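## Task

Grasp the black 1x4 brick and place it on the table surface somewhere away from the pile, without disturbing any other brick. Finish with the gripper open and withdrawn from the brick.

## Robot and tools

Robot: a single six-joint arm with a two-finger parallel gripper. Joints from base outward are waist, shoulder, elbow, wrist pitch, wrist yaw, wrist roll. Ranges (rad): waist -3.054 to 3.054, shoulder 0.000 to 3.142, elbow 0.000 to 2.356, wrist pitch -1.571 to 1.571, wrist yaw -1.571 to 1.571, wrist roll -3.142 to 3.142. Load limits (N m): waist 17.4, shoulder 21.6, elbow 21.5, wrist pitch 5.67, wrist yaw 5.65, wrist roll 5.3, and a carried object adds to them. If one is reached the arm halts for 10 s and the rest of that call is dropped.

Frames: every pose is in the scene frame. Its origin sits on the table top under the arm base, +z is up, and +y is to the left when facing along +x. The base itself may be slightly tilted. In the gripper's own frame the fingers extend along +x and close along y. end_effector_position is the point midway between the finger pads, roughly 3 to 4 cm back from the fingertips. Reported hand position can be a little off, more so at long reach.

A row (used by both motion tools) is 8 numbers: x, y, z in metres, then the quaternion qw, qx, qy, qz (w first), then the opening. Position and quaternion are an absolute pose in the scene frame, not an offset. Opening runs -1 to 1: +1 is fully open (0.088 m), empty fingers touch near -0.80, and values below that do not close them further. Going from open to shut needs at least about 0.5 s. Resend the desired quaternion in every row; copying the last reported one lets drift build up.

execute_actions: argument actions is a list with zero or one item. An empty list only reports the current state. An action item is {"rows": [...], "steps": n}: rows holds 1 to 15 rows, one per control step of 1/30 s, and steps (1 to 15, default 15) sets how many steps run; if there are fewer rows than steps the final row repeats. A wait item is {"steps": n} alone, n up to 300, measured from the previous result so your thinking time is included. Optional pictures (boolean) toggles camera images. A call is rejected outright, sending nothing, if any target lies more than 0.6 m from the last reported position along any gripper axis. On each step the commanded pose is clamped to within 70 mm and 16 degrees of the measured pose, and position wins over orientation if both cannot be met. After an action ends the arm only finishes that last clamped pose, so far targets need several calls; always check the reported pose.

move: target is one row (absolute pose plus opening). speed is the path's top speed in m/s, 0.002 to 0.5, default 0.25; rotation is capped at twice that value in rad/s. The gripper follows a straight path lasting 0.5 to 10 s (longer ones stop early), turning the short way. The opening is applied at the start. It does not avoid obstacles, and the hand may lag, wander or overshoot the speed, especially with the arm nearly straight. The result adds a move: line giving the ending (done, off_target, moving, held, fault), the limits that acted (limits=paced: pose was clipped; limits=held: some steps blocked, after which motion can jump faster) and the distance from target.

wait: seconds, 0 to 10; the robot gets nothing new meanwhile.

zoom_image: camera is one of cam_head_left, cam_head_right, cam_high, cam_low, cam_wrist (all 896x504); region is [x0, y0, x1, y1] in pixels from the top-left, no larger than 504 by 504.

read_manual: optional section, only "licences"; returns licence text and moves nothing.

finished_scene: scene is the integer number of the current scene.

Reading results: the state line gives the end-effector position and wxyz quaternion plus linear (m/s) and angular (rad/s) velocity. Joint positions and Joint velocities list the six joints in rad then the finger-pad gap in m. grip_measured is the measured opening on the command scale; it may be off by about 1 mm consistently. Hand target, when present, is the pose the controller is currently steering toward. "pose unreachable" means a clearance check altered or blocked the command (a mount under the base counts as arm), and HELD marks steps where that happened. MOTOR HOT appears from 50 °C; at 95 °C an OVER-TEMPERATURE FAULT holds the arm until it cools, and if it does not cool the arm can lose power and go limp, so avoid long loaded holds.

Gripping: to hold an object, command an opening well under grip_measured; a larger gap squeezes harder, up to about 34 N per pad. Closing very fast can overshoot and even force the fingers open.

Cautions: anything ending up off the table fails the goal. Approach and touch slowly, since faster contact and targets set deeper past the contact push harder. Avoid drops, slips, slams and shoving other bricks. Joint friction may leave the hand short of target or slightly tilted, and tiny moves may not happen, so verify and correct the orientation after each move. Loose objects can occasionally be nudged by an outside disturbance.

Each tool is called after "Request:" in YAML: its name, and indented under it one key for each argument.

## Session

Request:
execute_actions:
  actions: []

Scene clock: 0.00 s of 4185.00 s.
end_effector_position=(+0.5214, +0.0895, +0.2582) grip_measured=+0.854 end_effector_quat_wxyz=(+0.868, -0.219, +0.125, +0.429) end_effector_velocity=(-0.001, -0.002, -0.002) end_effector_angular_velocity=(+0.004, +0.014, -0.015)
Joint positions: [-0.143  1.676  1.484  0.019 -1.107 -0.472  0.081]
Joint velocities: [-0.002 -0.002 -0.007 -0.007  0.007  0.007 -0.   ]
Motor temperatures (°C, as the motors report them): [26 26 25 25 24 24]
Heat: hottest waist 26 °C (+0.0 °C/min).
Hand target: +0.521, +0.090, +0.258; +0.868, -0.219, +0.125, +0.428
camera_calibration (this result's frames):
cam_wrist: T_world_to_cam=[[0.820349, -0.501826, 0.274222, -0.442438], [-0.226626, -0.725546, -0.649787, 0.379255], [0.525041, 0.470906, -0.708928, -0.0568628], [0, 0, 0, 1]] pos_world=[0.478758, 0.0799175, 0.32745]

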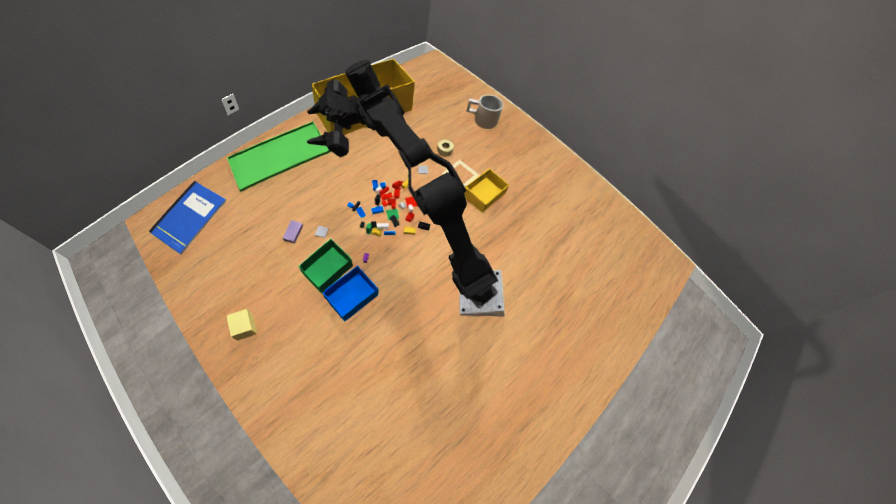

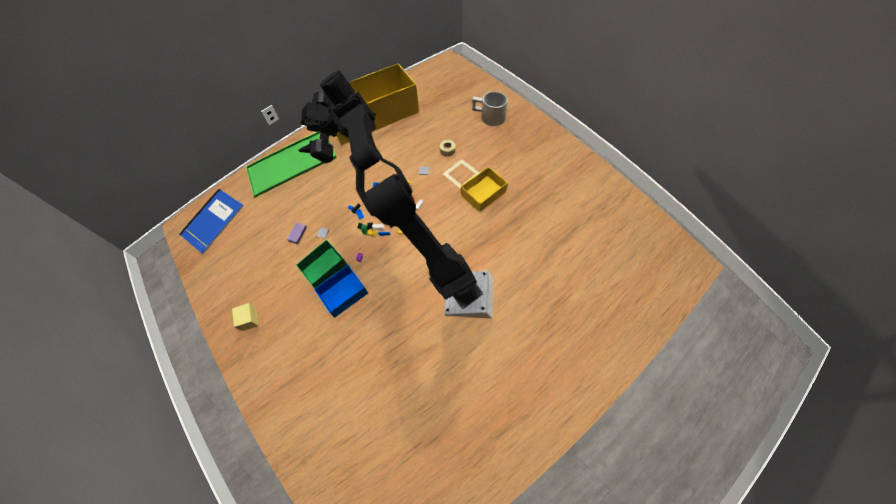

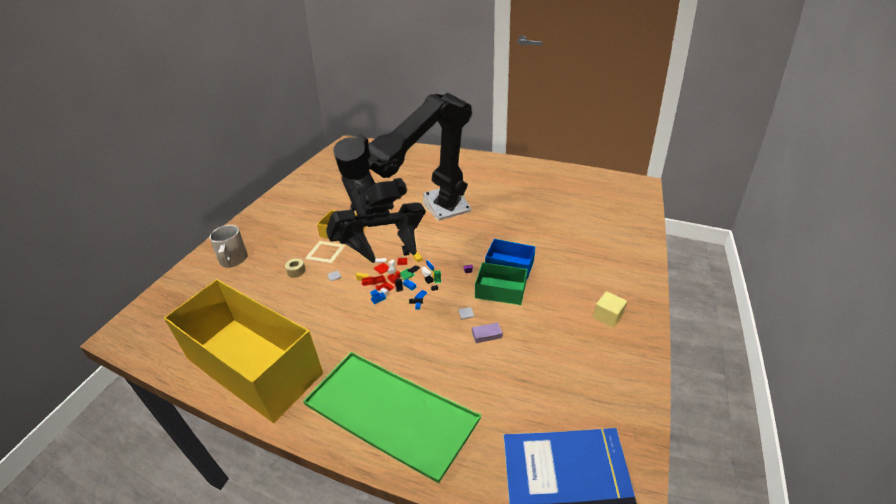

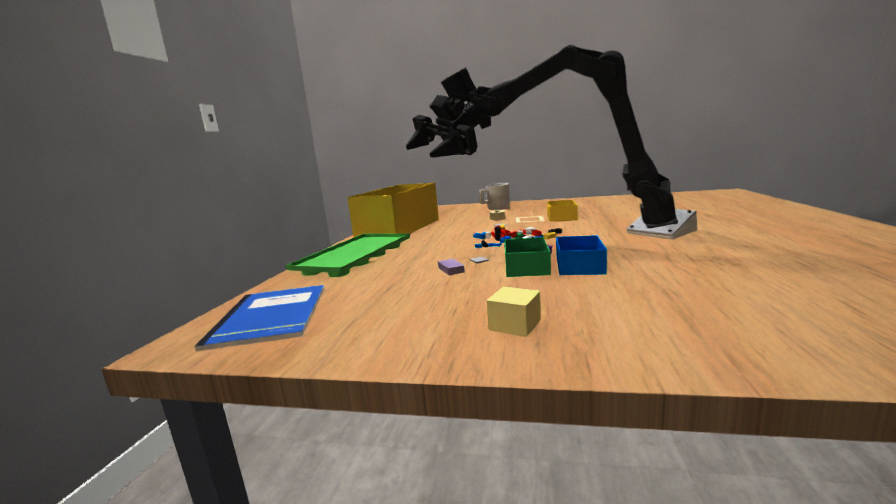

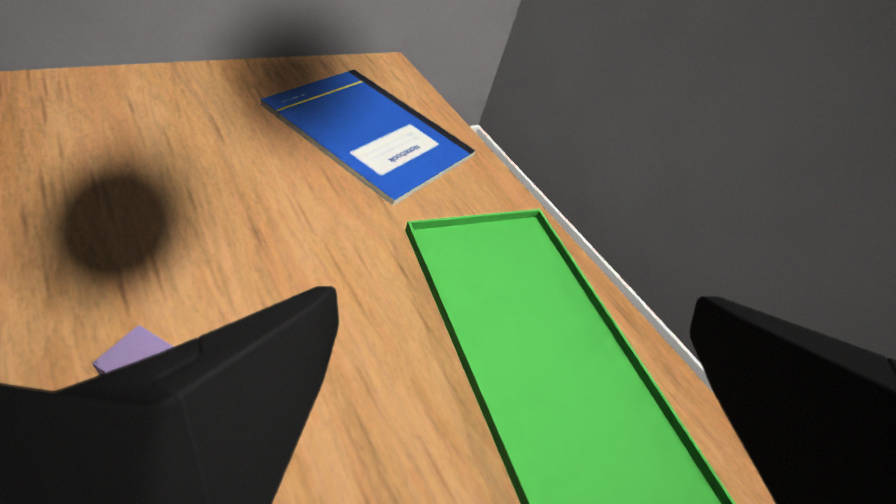

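Request:
move:
  target: [0.39,0.02,0.17,0.707,0,0.707,0,0.85]
  speed: 0.35

Request:
zoom_image:
  camera: "cam_high"
  region: [350,245,450,315]

Scene clock: 5.43 s of 4185.00 s.
end_effector_position=(+0.3880, +0.0198, +0.1715) grip_measured=+0.850 end_effector_quat_wxyz=(+0.708, -0.001, +0.706, +0.003) end_effector_velocity=(-0.000, +0.001, +0.003) end_effector_angular_velocity=(+0.006, -0.004, +0.006)
Joint positions: [-0.078  1.726  1.766 -1.421 -0.289 -0.176  0.081]
Joint velocities: [-0.002 -0.002  0.007 -0.007 -0.007 -0.007 -0.   ]
Motor temperatures (°C, as the motors report them): [26 27 26 26 24 24]
Heat: hottest shoulder 27 °C (+11.0 °C/min).
Hand target: +0.390, +0.019, +0.170; +0.707, -0.001, +0.707, +0.001
Off the commanded pose: 0.003 m, 0 deg.
move: done
camera_calibration (this result's frames):
cam_wrist: T_world_to_cam=[[0.0248068, -0.998919, -0.0393134, 0.0280024], [-0.928259, -0.0376148, 0.370027, 0.325837], [-0.371105, 0.0273139, -0.928189, 0.378607], [0, 0, 0, 1]] pos_world=[0.442269, 0.0298872, 0.231951]

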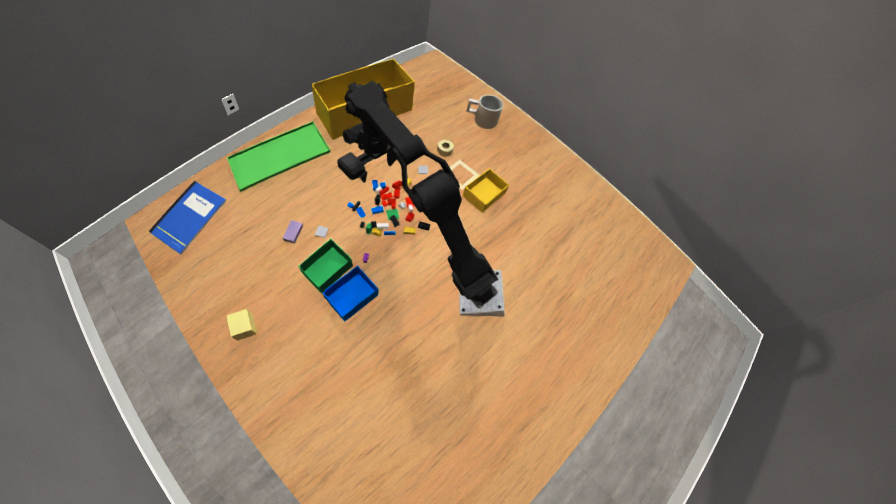

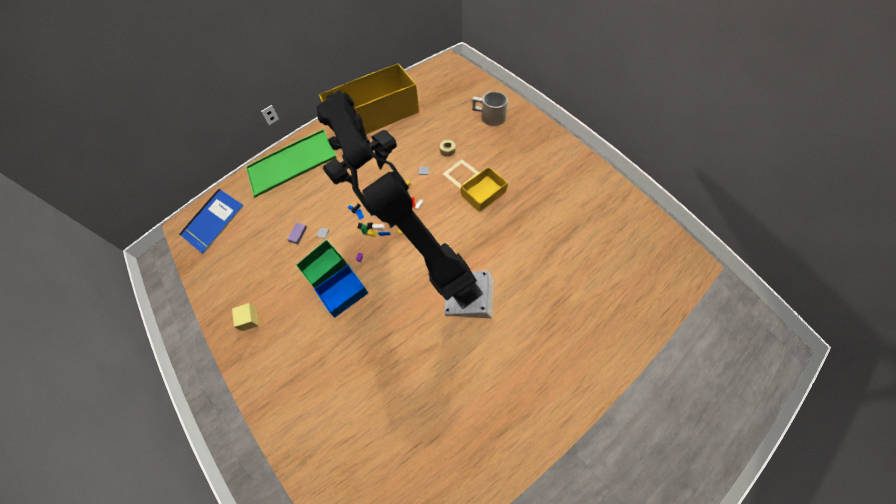

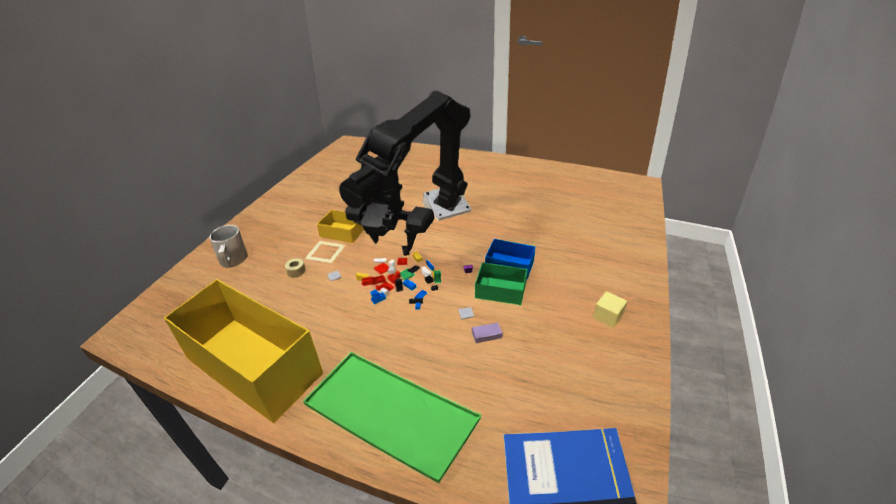

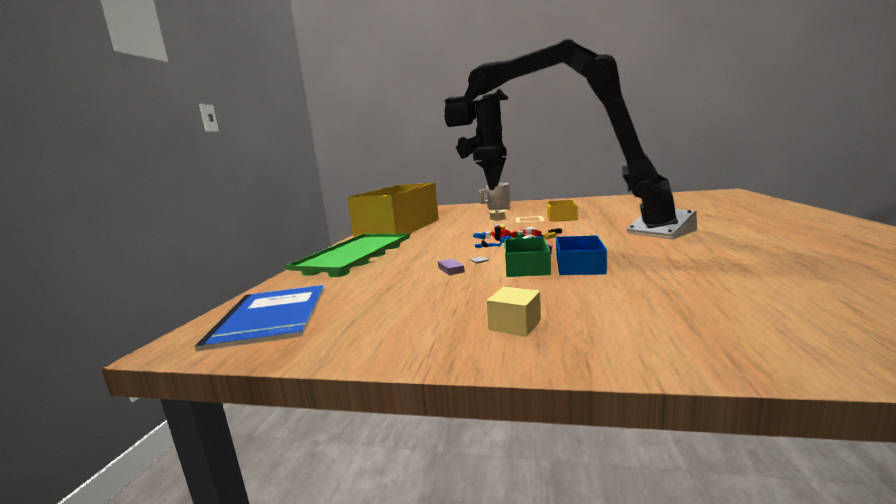

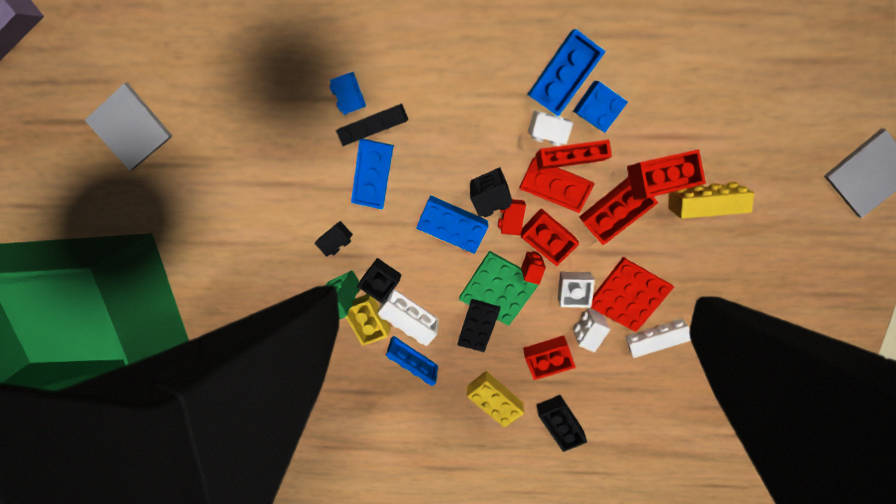

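Region (350, 245, 450, 315) of cam_high's 896x504 image, scaled by 5.040, with more detail than that image has; it fills the top 353 rows of this view, and the rest is white.

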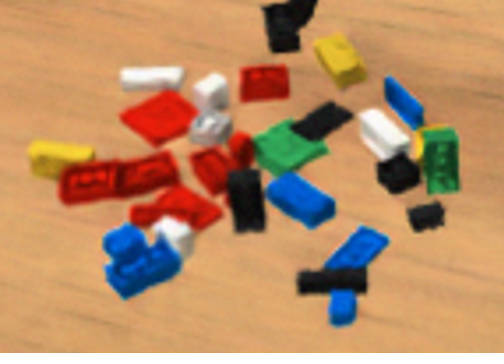

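Request:
move:
  target: [0.407,0.068,0.062,0.6915,-0.147,0.6915,0.147,0.08]
  speed: 0.2

Scene clock: 11.77 s of 4185.00 s.
end_effector_position=(+0.4091, +0.0699, +0.0693) grip_measured=+0.080 end_effector_quat_wxyz=(+0.699, -0.146, +0.684, +0.147) end_effector_velocity=(-0.003, +0.000, -0.000) end_effector_angular_velocity=(+0.019, +0.011, -0.002)
Joint positions: [ 0.15   1.801  1.53  -1.033 -0.24  -0.354  0.043]
Joint velocities: [-0.007 -0.002 -0.007 -0.007 -0.022 -0.007  0.   ]
Motor temperatures (°C, as the motors report them): [26 28 27 26 24 24]
Heat: hottest shoulder 28 °C (+10.2 °C/min).
Hand target: +0.406, +0.068, +0.062; +0.692, -0.147, +0.691, +0.147
Off the commanded pose: 0.008 m, 1 deg.
move: done
camera_calibration (this result's frames):
cam_wrist: T_world_to_cam=[[0.422673, -0.905693, -0.032667, -0.0962229], [-0.842214, -0.40585, 0.35491, 0.376745], [-0.334697, -0.122498, -0.93433, 0.286225], [0, 0, 0, 1]] pos_world=[0.45377, 0.100815, 0.130575]

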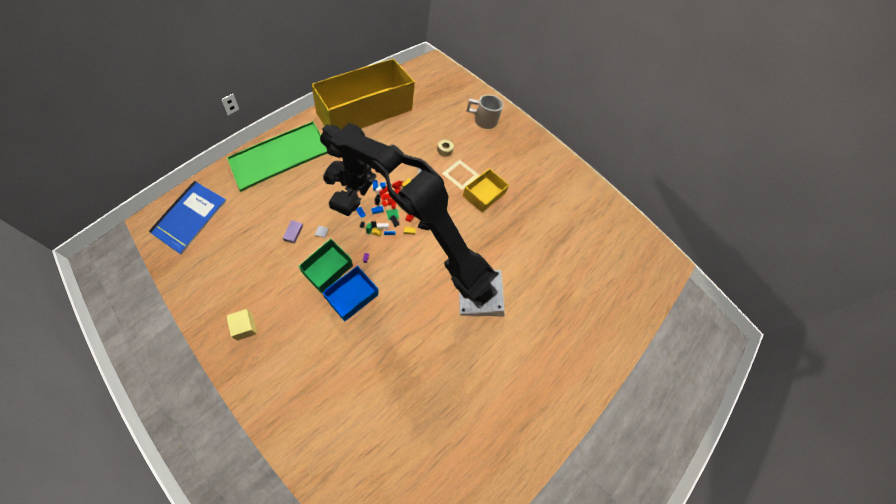

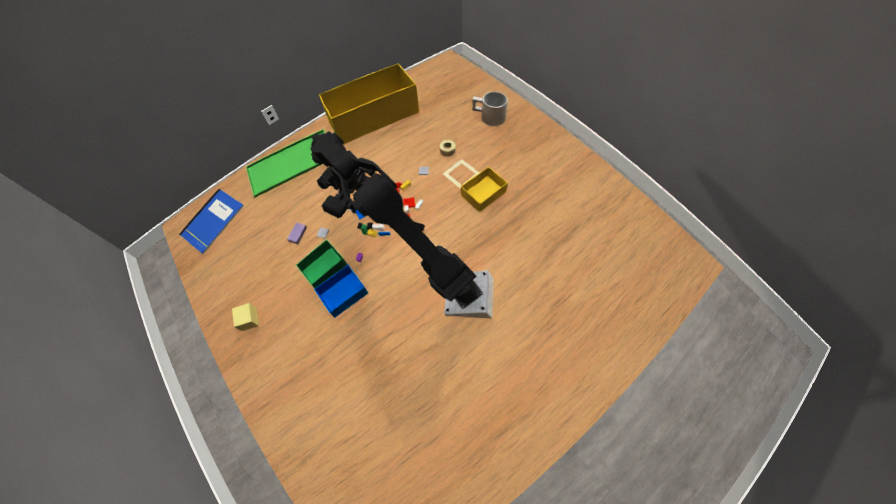

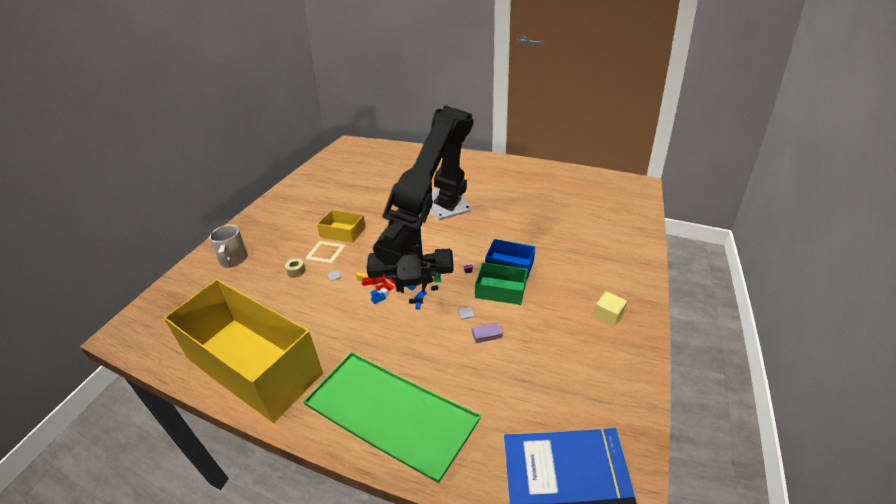

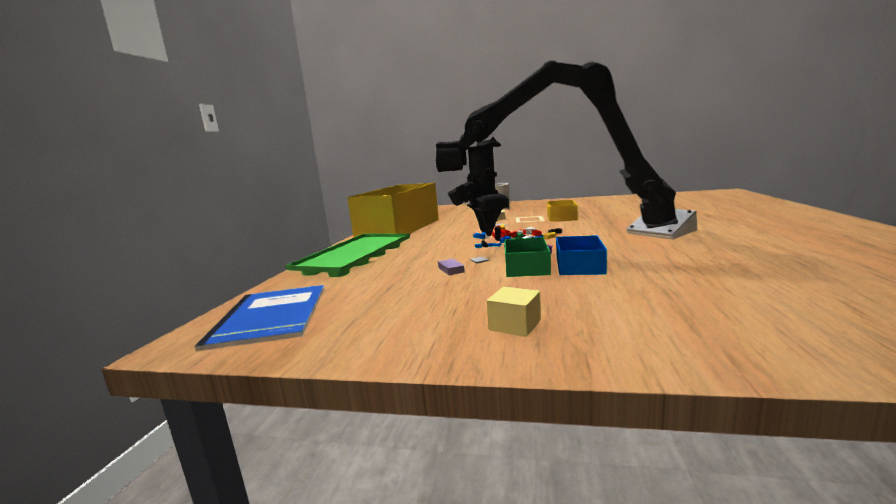

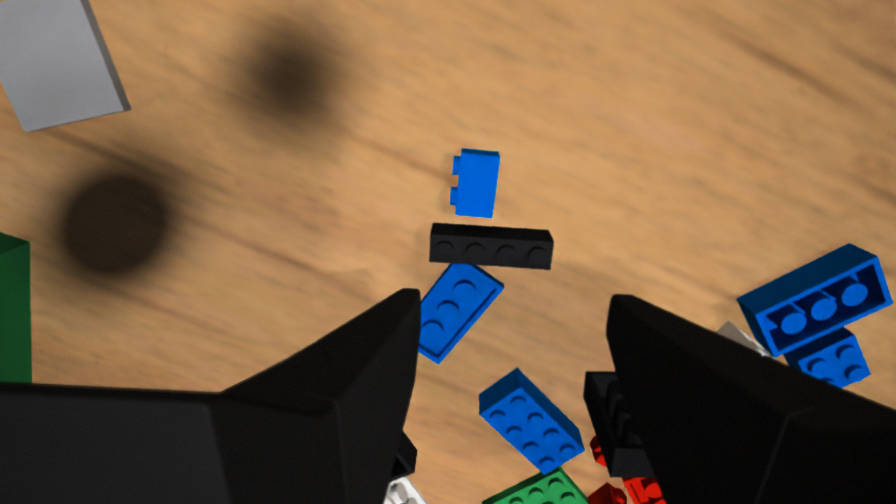

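Request:
move:
  target: [0.414,0.077,0.046,0.694,-0.135,0.694,0.135,0.08]
  speed: 0.05

Scene clock: 15.57 s of 4185.00 s.
end_effector_position=(+0.4135, +0.0777, +0.0504) grip_measured=+0.080 end_effector_quat_wxyz=(+0.697, -0.136, +0.691, +0.137) end_effector_velocity=(-0.003, +0.004, +0.000) end_effector_angular_velocity=(+0.022, +0.010, +0.008)
Joint positions: [ 0.182  1.846  1.529 -0.993 -0.232 -0.296  0.043]
Joint velocities: [ 0.002 -0.002 -0.002 -0.007 -0.022 -0.007 -0.   ]
Motor temperatures (°C, as the motors report them): [26 28 27 26 24 24]
Heat: hottest shoulder 28 °C (+7.7 °C/min).
Hand target: +0.414, +0.077, +0.046; +0.694, -0.135, +0.694, +0.135
Off the commanded pose: 0.004 m, 1 deg.
move: done
camera_calibration (this result's frames):
cam_wrist: T_world_to_cam=[[0.39621, -0.917395, -0.0374787, -0.0795395], [-0.849179, -0.38166, 0.365007, 0.390764], [-0.34916, -0.112793, -0.93025, 0.276014], [0, 0, 0, 1]] pos_world=[0.459716, 0.107302, 0.111149]

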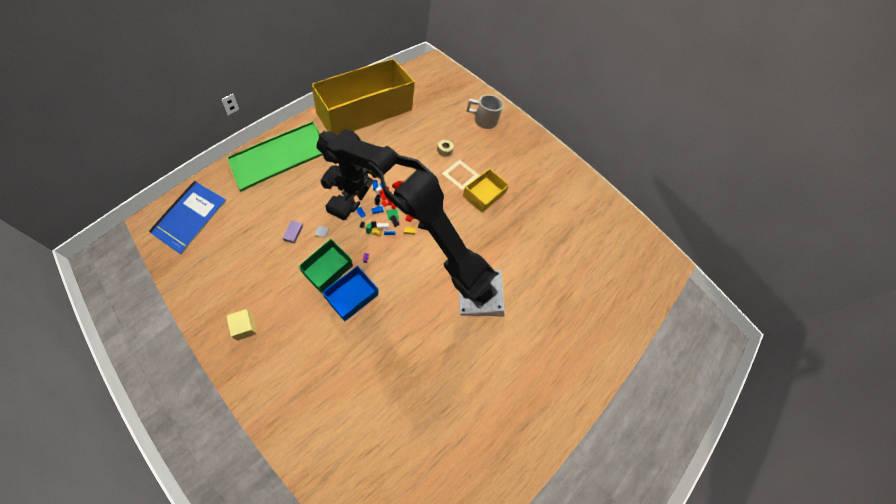

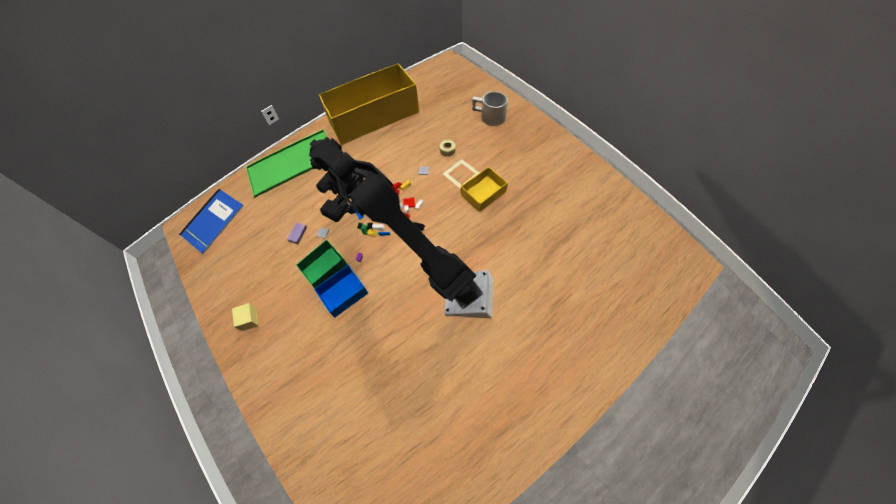

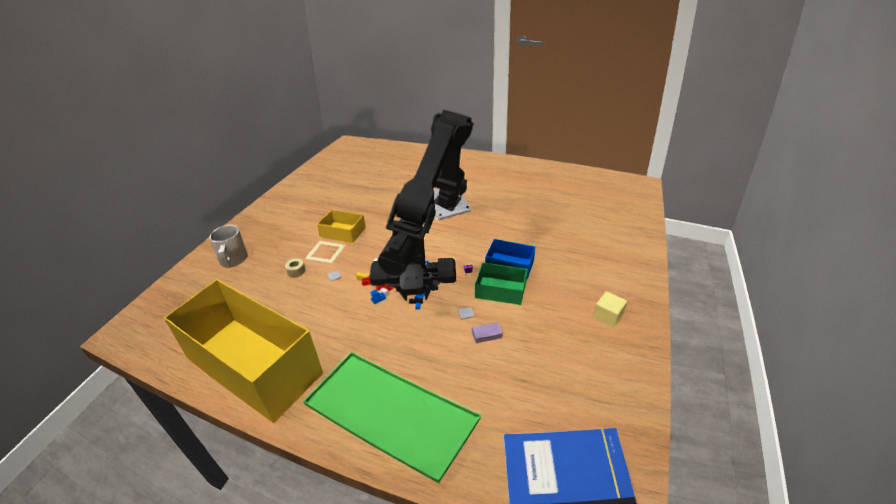

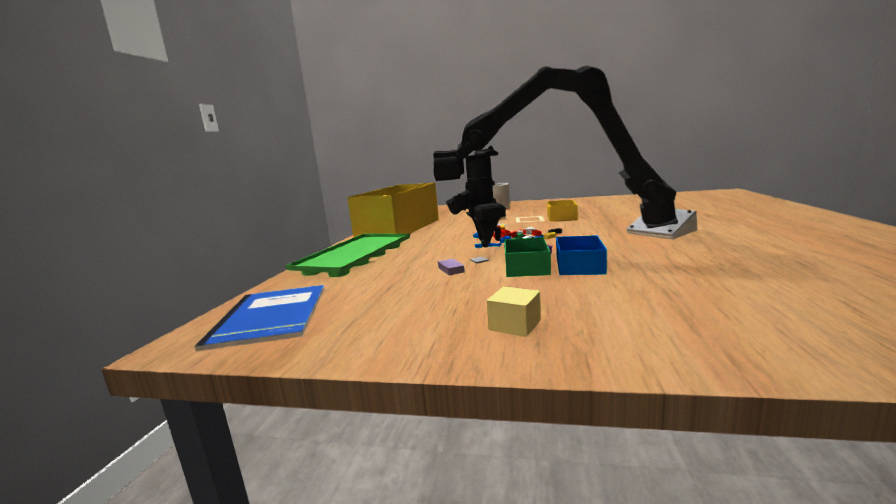

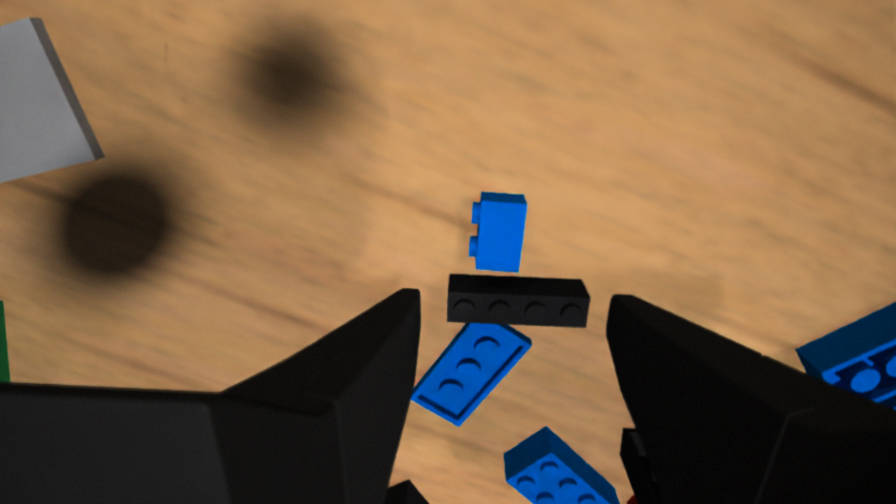

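Request:
move:
  target: [0.414,0.0765,0.034,0.694,-0.135,0.694,0.135,0.08]
  speed: 0.03

Scene clock: 18.07 s of 4185.00 s.
end_effector_position=(+0.4173, +0.0782, +0.0413) grip_measured=+0.080 end_effector_quat_wxyz=(+0.701, -0.137, +0.686, +0.138) end_effector_velocity=(+0.001, +0.003, +0.002) end_effector_angular_velocity=(+0.009, -0.011, +0.013)
Joint positions: [ 0.188  1.862  1.517 -0.951 -0.23  -0.289  0.043]
Joint velocities: [ 0.002 -0.007 -0.002  0.007 -0.007 -0.007 -0.   ]
Motor temperatures (°C, as the motors report them): [26 29 27 26 24 24]
Heat: hottest shoulder 29 °C (+10.0 °C/min).
Hand target: +0.414, +0.077, +0.034; +0.694, -0.135, +0.694, +0.135
Off the commanded pose: 0.008 m, 1 deg.
move: done
camera_calibration (this result's frames):
cam_wrist: T_world_to_cam=[[0.398697, -0.916467, -0.0335947, -0.0822393], [-0.8525, -0.383874, 0.354803, 0.39953], [-0.338061, -0.112819, -0.934337, 0.264492], [0, 0, 0, 1]] pos_world=[0.462802, 0.107839, 0.102608]

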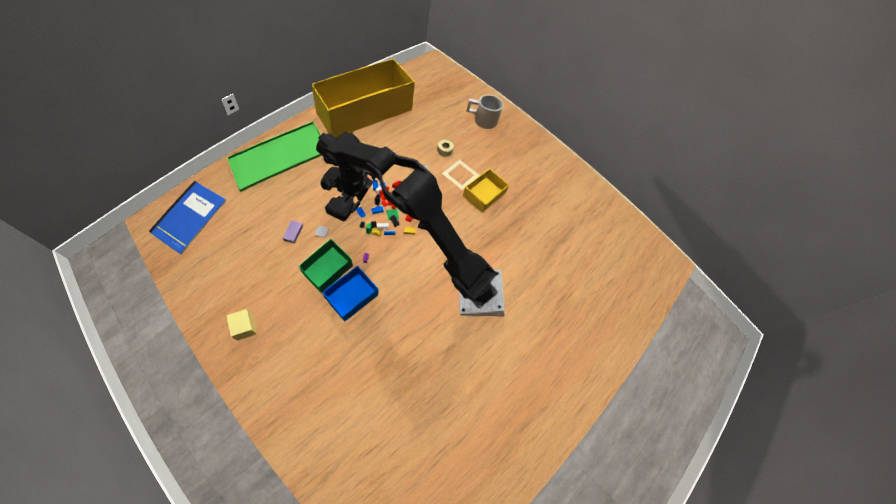

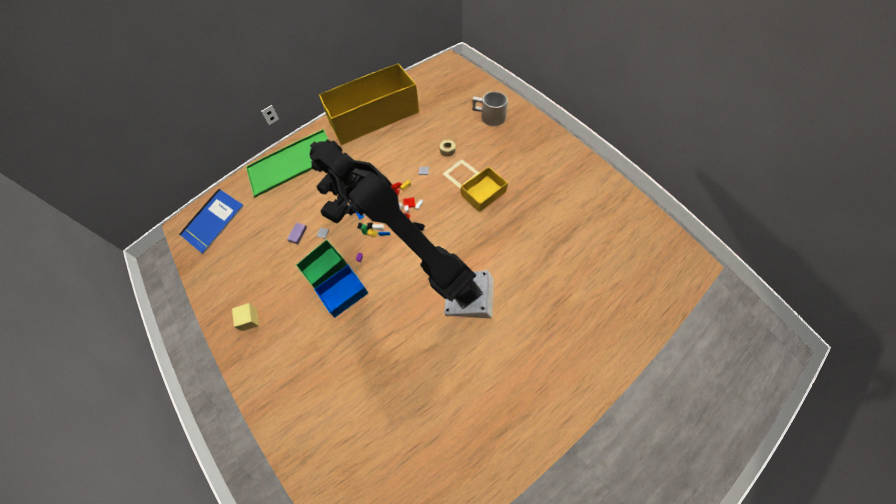

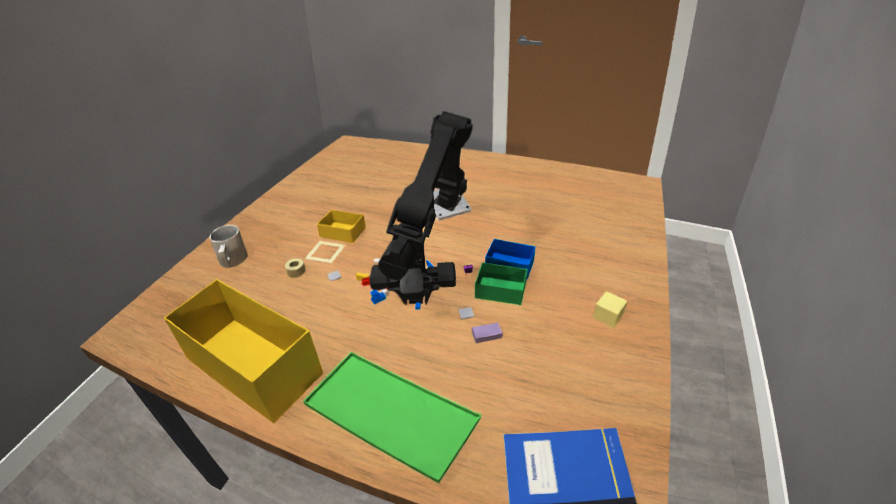

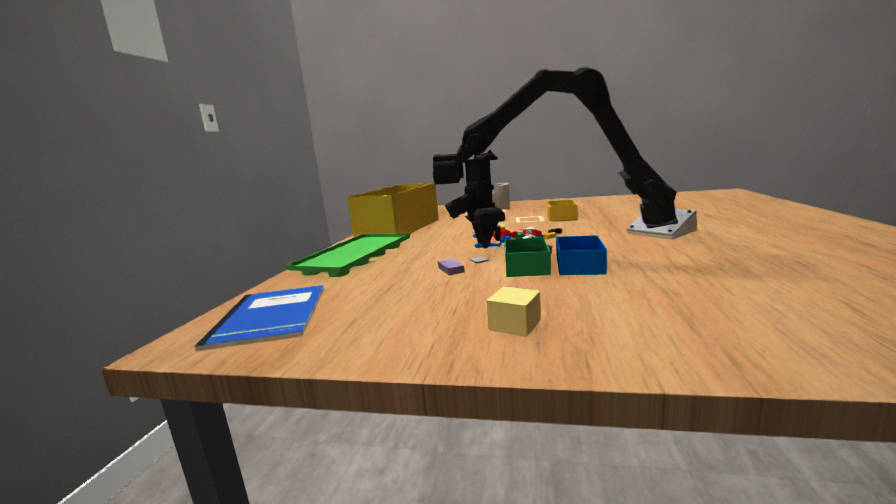

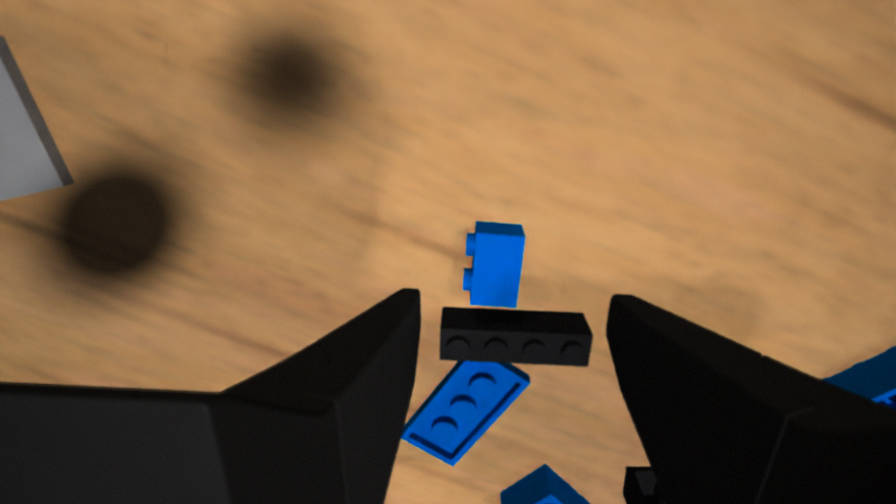

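Request:
execute_actions:
  actions:
    - {"rows":[[0.414,0.0765,0.034,0.694,-0.135,0.694,0.135,0.0],[0.414,0.0765,0.034,0.694,-0.135,0.694,0.135,-0.06],[0.414,0.0765,0.034,0.694,-0.135,0.694,0.135,-0.11],[0.414,0.0765,0.034,0.694,-0.135,0.694,0.135,-0.14],[0.414,0.0765,0.034,0.694,-0.135,0.694,0.135,-0.18],[0.414,0.0765,0.034,0.694,-0.135,0.694,0.135,-0.28]]}
  pictures: false

Request:
move:
  target: [0.419,0.078,0.09,0.694,-0.135,0.694,0.135,-0.28]
  speed: 0.1

Request:
move:
  target: [0.495,0.135,0.05,0.694,-0.135,0.694,0.135,-0.28]
  speed: 0.12

Scene clock: 28.10 s of 4185.00 s.
end_effector_position=(+0.4173, +0.0774, +0.0406) grip_measured=-0.154 end_effector_quat_wxyz=(+0.701, -0.137, +0.687, +0.136) end_effector_velocity=(-0.005, -0.003, +0.000) end_effector_angular_velocity=(-0.010, +0.020, +0.015)
Joint positions: [ 0.188  1.863  1.516 -0.949 -0.227 -0.289  0.031]
Joint velocities: [-0.002 -0.002 -0.002 -0.022  0.007 -0.022 -0.   ]
Motor temperatures (°C, as the motors report them): [26 30 27 26 24 24]
Heat: hottest shoulder 30 °C (+8.5 °C/min).
Hand target: +0.414, +0.076, +0.034; +0.694, -0.135, +0.694, +0.135
Off the commanded pose: 0.007 m, 1 deg.
Steps of this call (steps 1 to 286: nothing new was sent; steps 287 to 301: all 15 steps of this action). Readings (end_effector_position):
287: (+0.4172, +0.0780, +0.0406)
288: (+0.4173, +0.0774, +0.0406)
290: (+0.4172, +0.0775, +0.0406)
294: (+0.4173, +0.0774, +0.0406)
301: the state above

Scene clock: 29.27 s of 4185.00 s.
end_effector_position=(+0.4160, +0.0767, +0.0824) grip_measured=-0.154 end_effector_quat_wxyz=(+0.687, -0.133, +0.702, +0.133) end_effector_velocity=(-0.002, +0.000, +0.002) end_effector_angular_velocity=(-0.007, +0.012, +0.022)
Joint positions: [ 0.161  1.85   1.663 -1.158 -0.231 -0.314  0.031]
Joint velocities: [ 0.002  0.002  0.012 -0.022  0.007 -0.022 -0.   ]
Motor temperatures (°C, as the motors report them): [26 30 27 26 24 24]
Heat: hottest shoulder 30 °C (+8.2 °C/min).
Hand target: +0.419, +0.078, +0.090; +0.694, -0.135, +0.694, +0.135
Off the commanded pose: 0.008 m, 1 deg.
move: done
camera_calibration (this result's frames):
cam_wrist: T_world_to_cam=[[0.386241, -0.921501, -0.0406713, -0.0755477], [-0.841701, -0.370143, 0.393107, 0.374527], [-0.377303, -0.117601, -0.918593, 0.317684], [0, 0, 0, 1]] pos_world=[0.464282, 0.106371, 0.141521]

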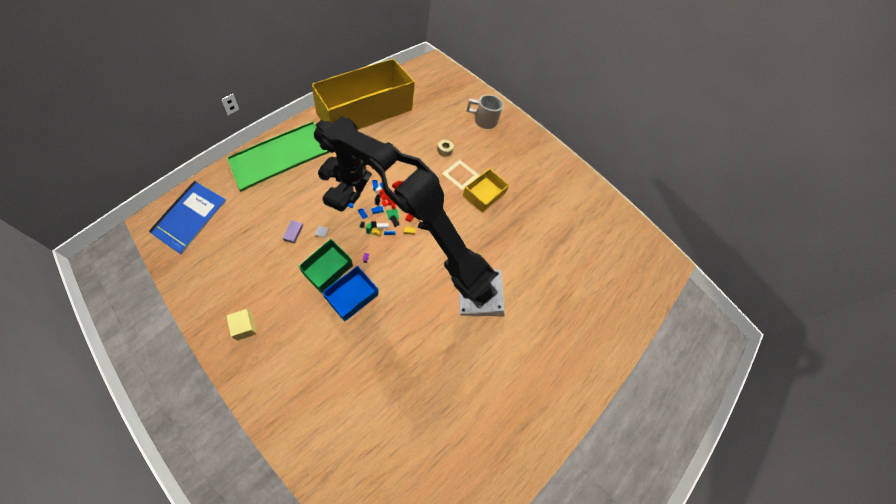

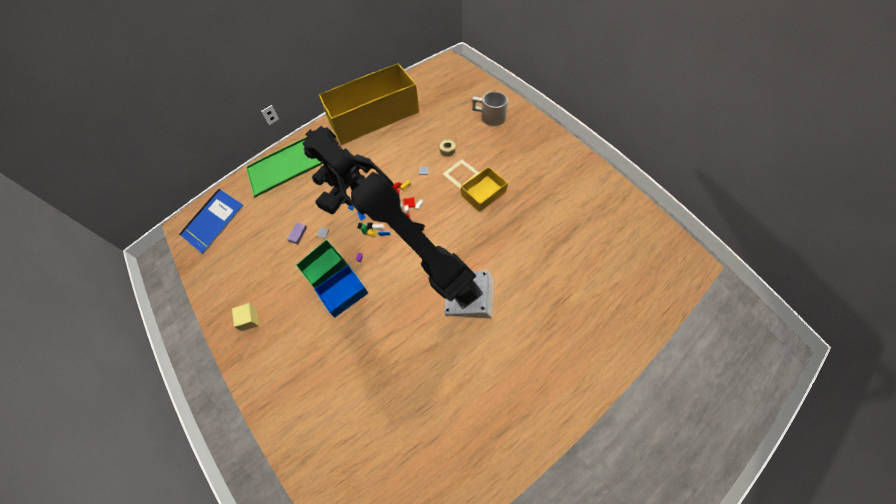

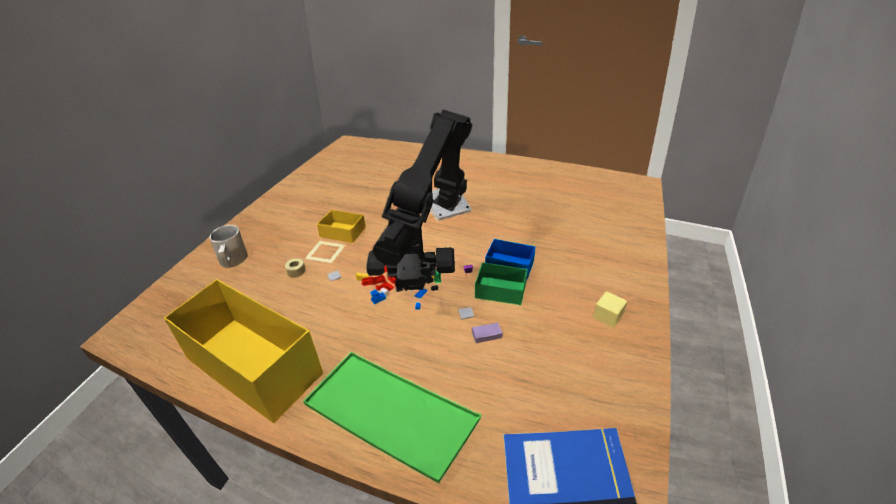

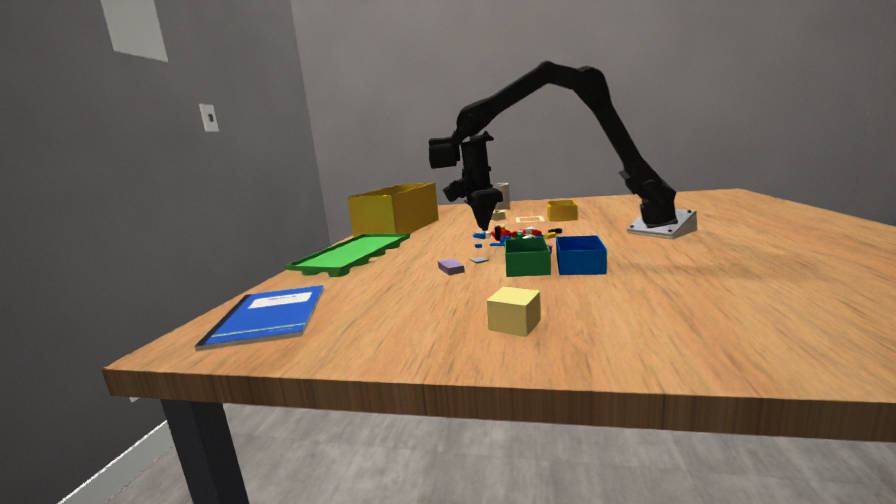

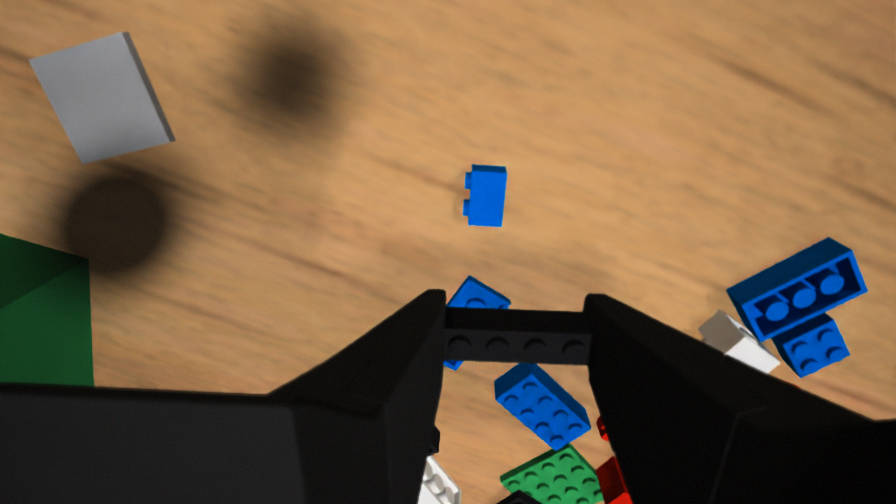

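Scene clock: 30.70 s of 4185.00 s.
end_effector_position=(+0.4931, +0.1362, +0.0543) grip_measured=-0.154 end_effector_quat_wxyz=(+0.696, -0.135, +0.691, +0.138) end_effector_velocity=(-0.005, -0.001, -0.001) end_effector_angular_velocity=(+0.000, +0.031, +0.013)
Joint positions: [ 0.293  2.211  2.206 -1.283 -0.203 -0.187  0.031]
Joint velocities: [-0.002  0.012  0.017 -0.037 -0.007 -0.022 -0.   ]
Motor temperatures (°C, as the motors report them): [26 30 27 26 24 24]
Heat: hottest shoulder 30 °C (+7.8 °C/min).
Hand target: +0.495, +0.136, +0.050; +0.694, -0.135, +0.694, +0.135
Off the commanded pose: 0.005 m, 0 deg.
move: done
camera_calibration (this result's frames):
cam_wrist: T_world_to_cam=[[0.39572, -0.917552, -0.038788, -0.0569044], [-0.848513, -0.38145, 0.366771, 0.478837], [-0.351327, -0.112227, -0.929502, 0.315029], [0, 0, 0, 1]] pos_world=[0.539496, 0.165794, 0.11499]

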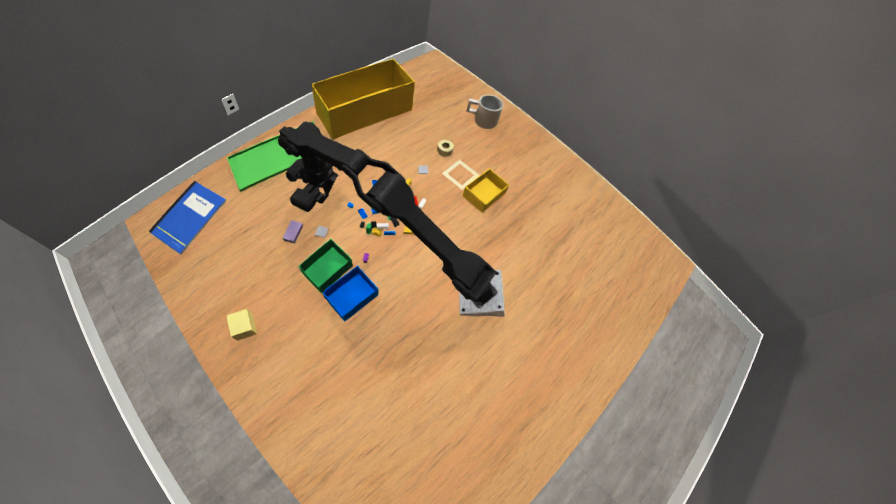

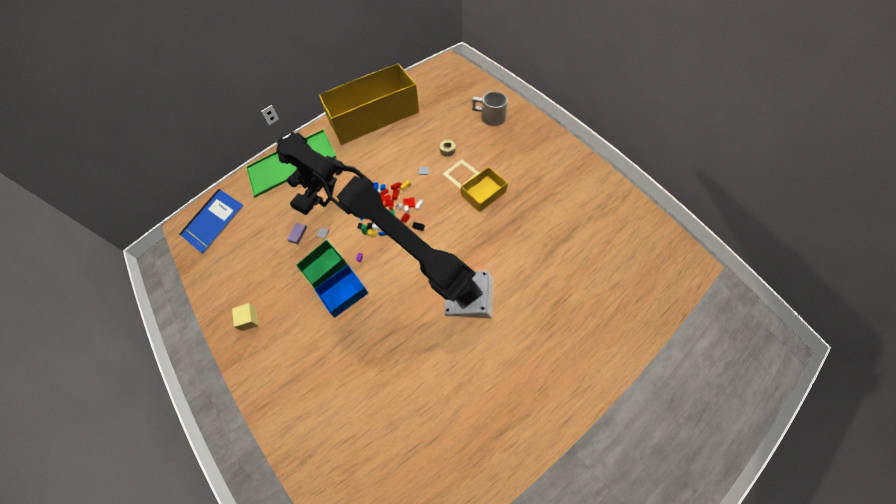

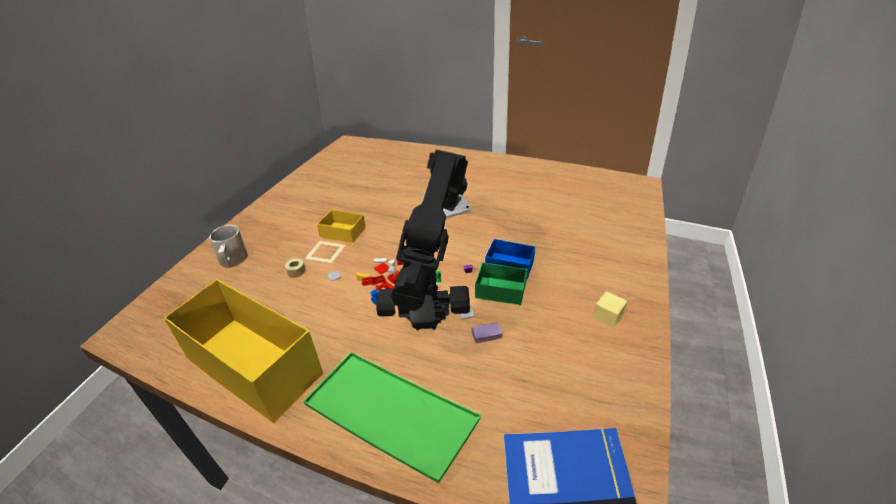

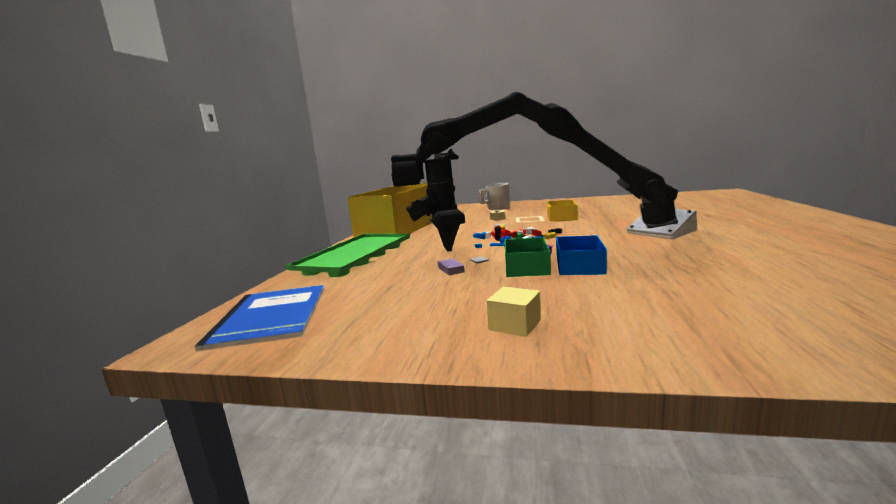

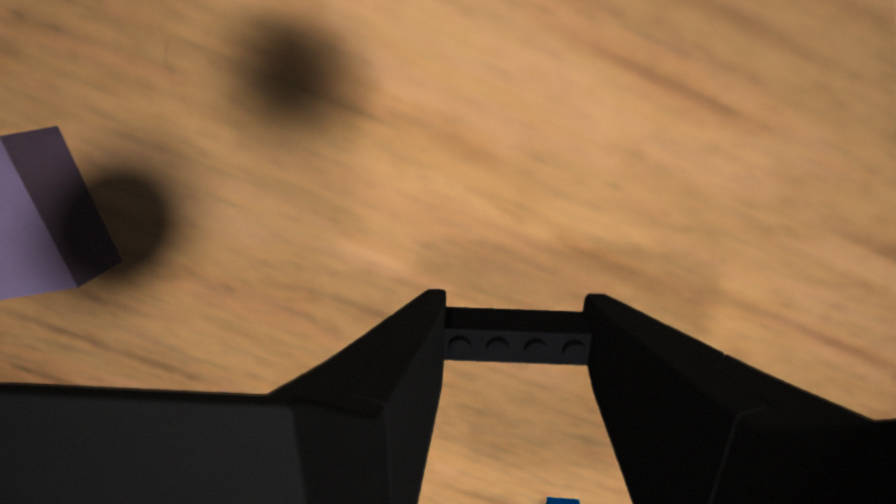

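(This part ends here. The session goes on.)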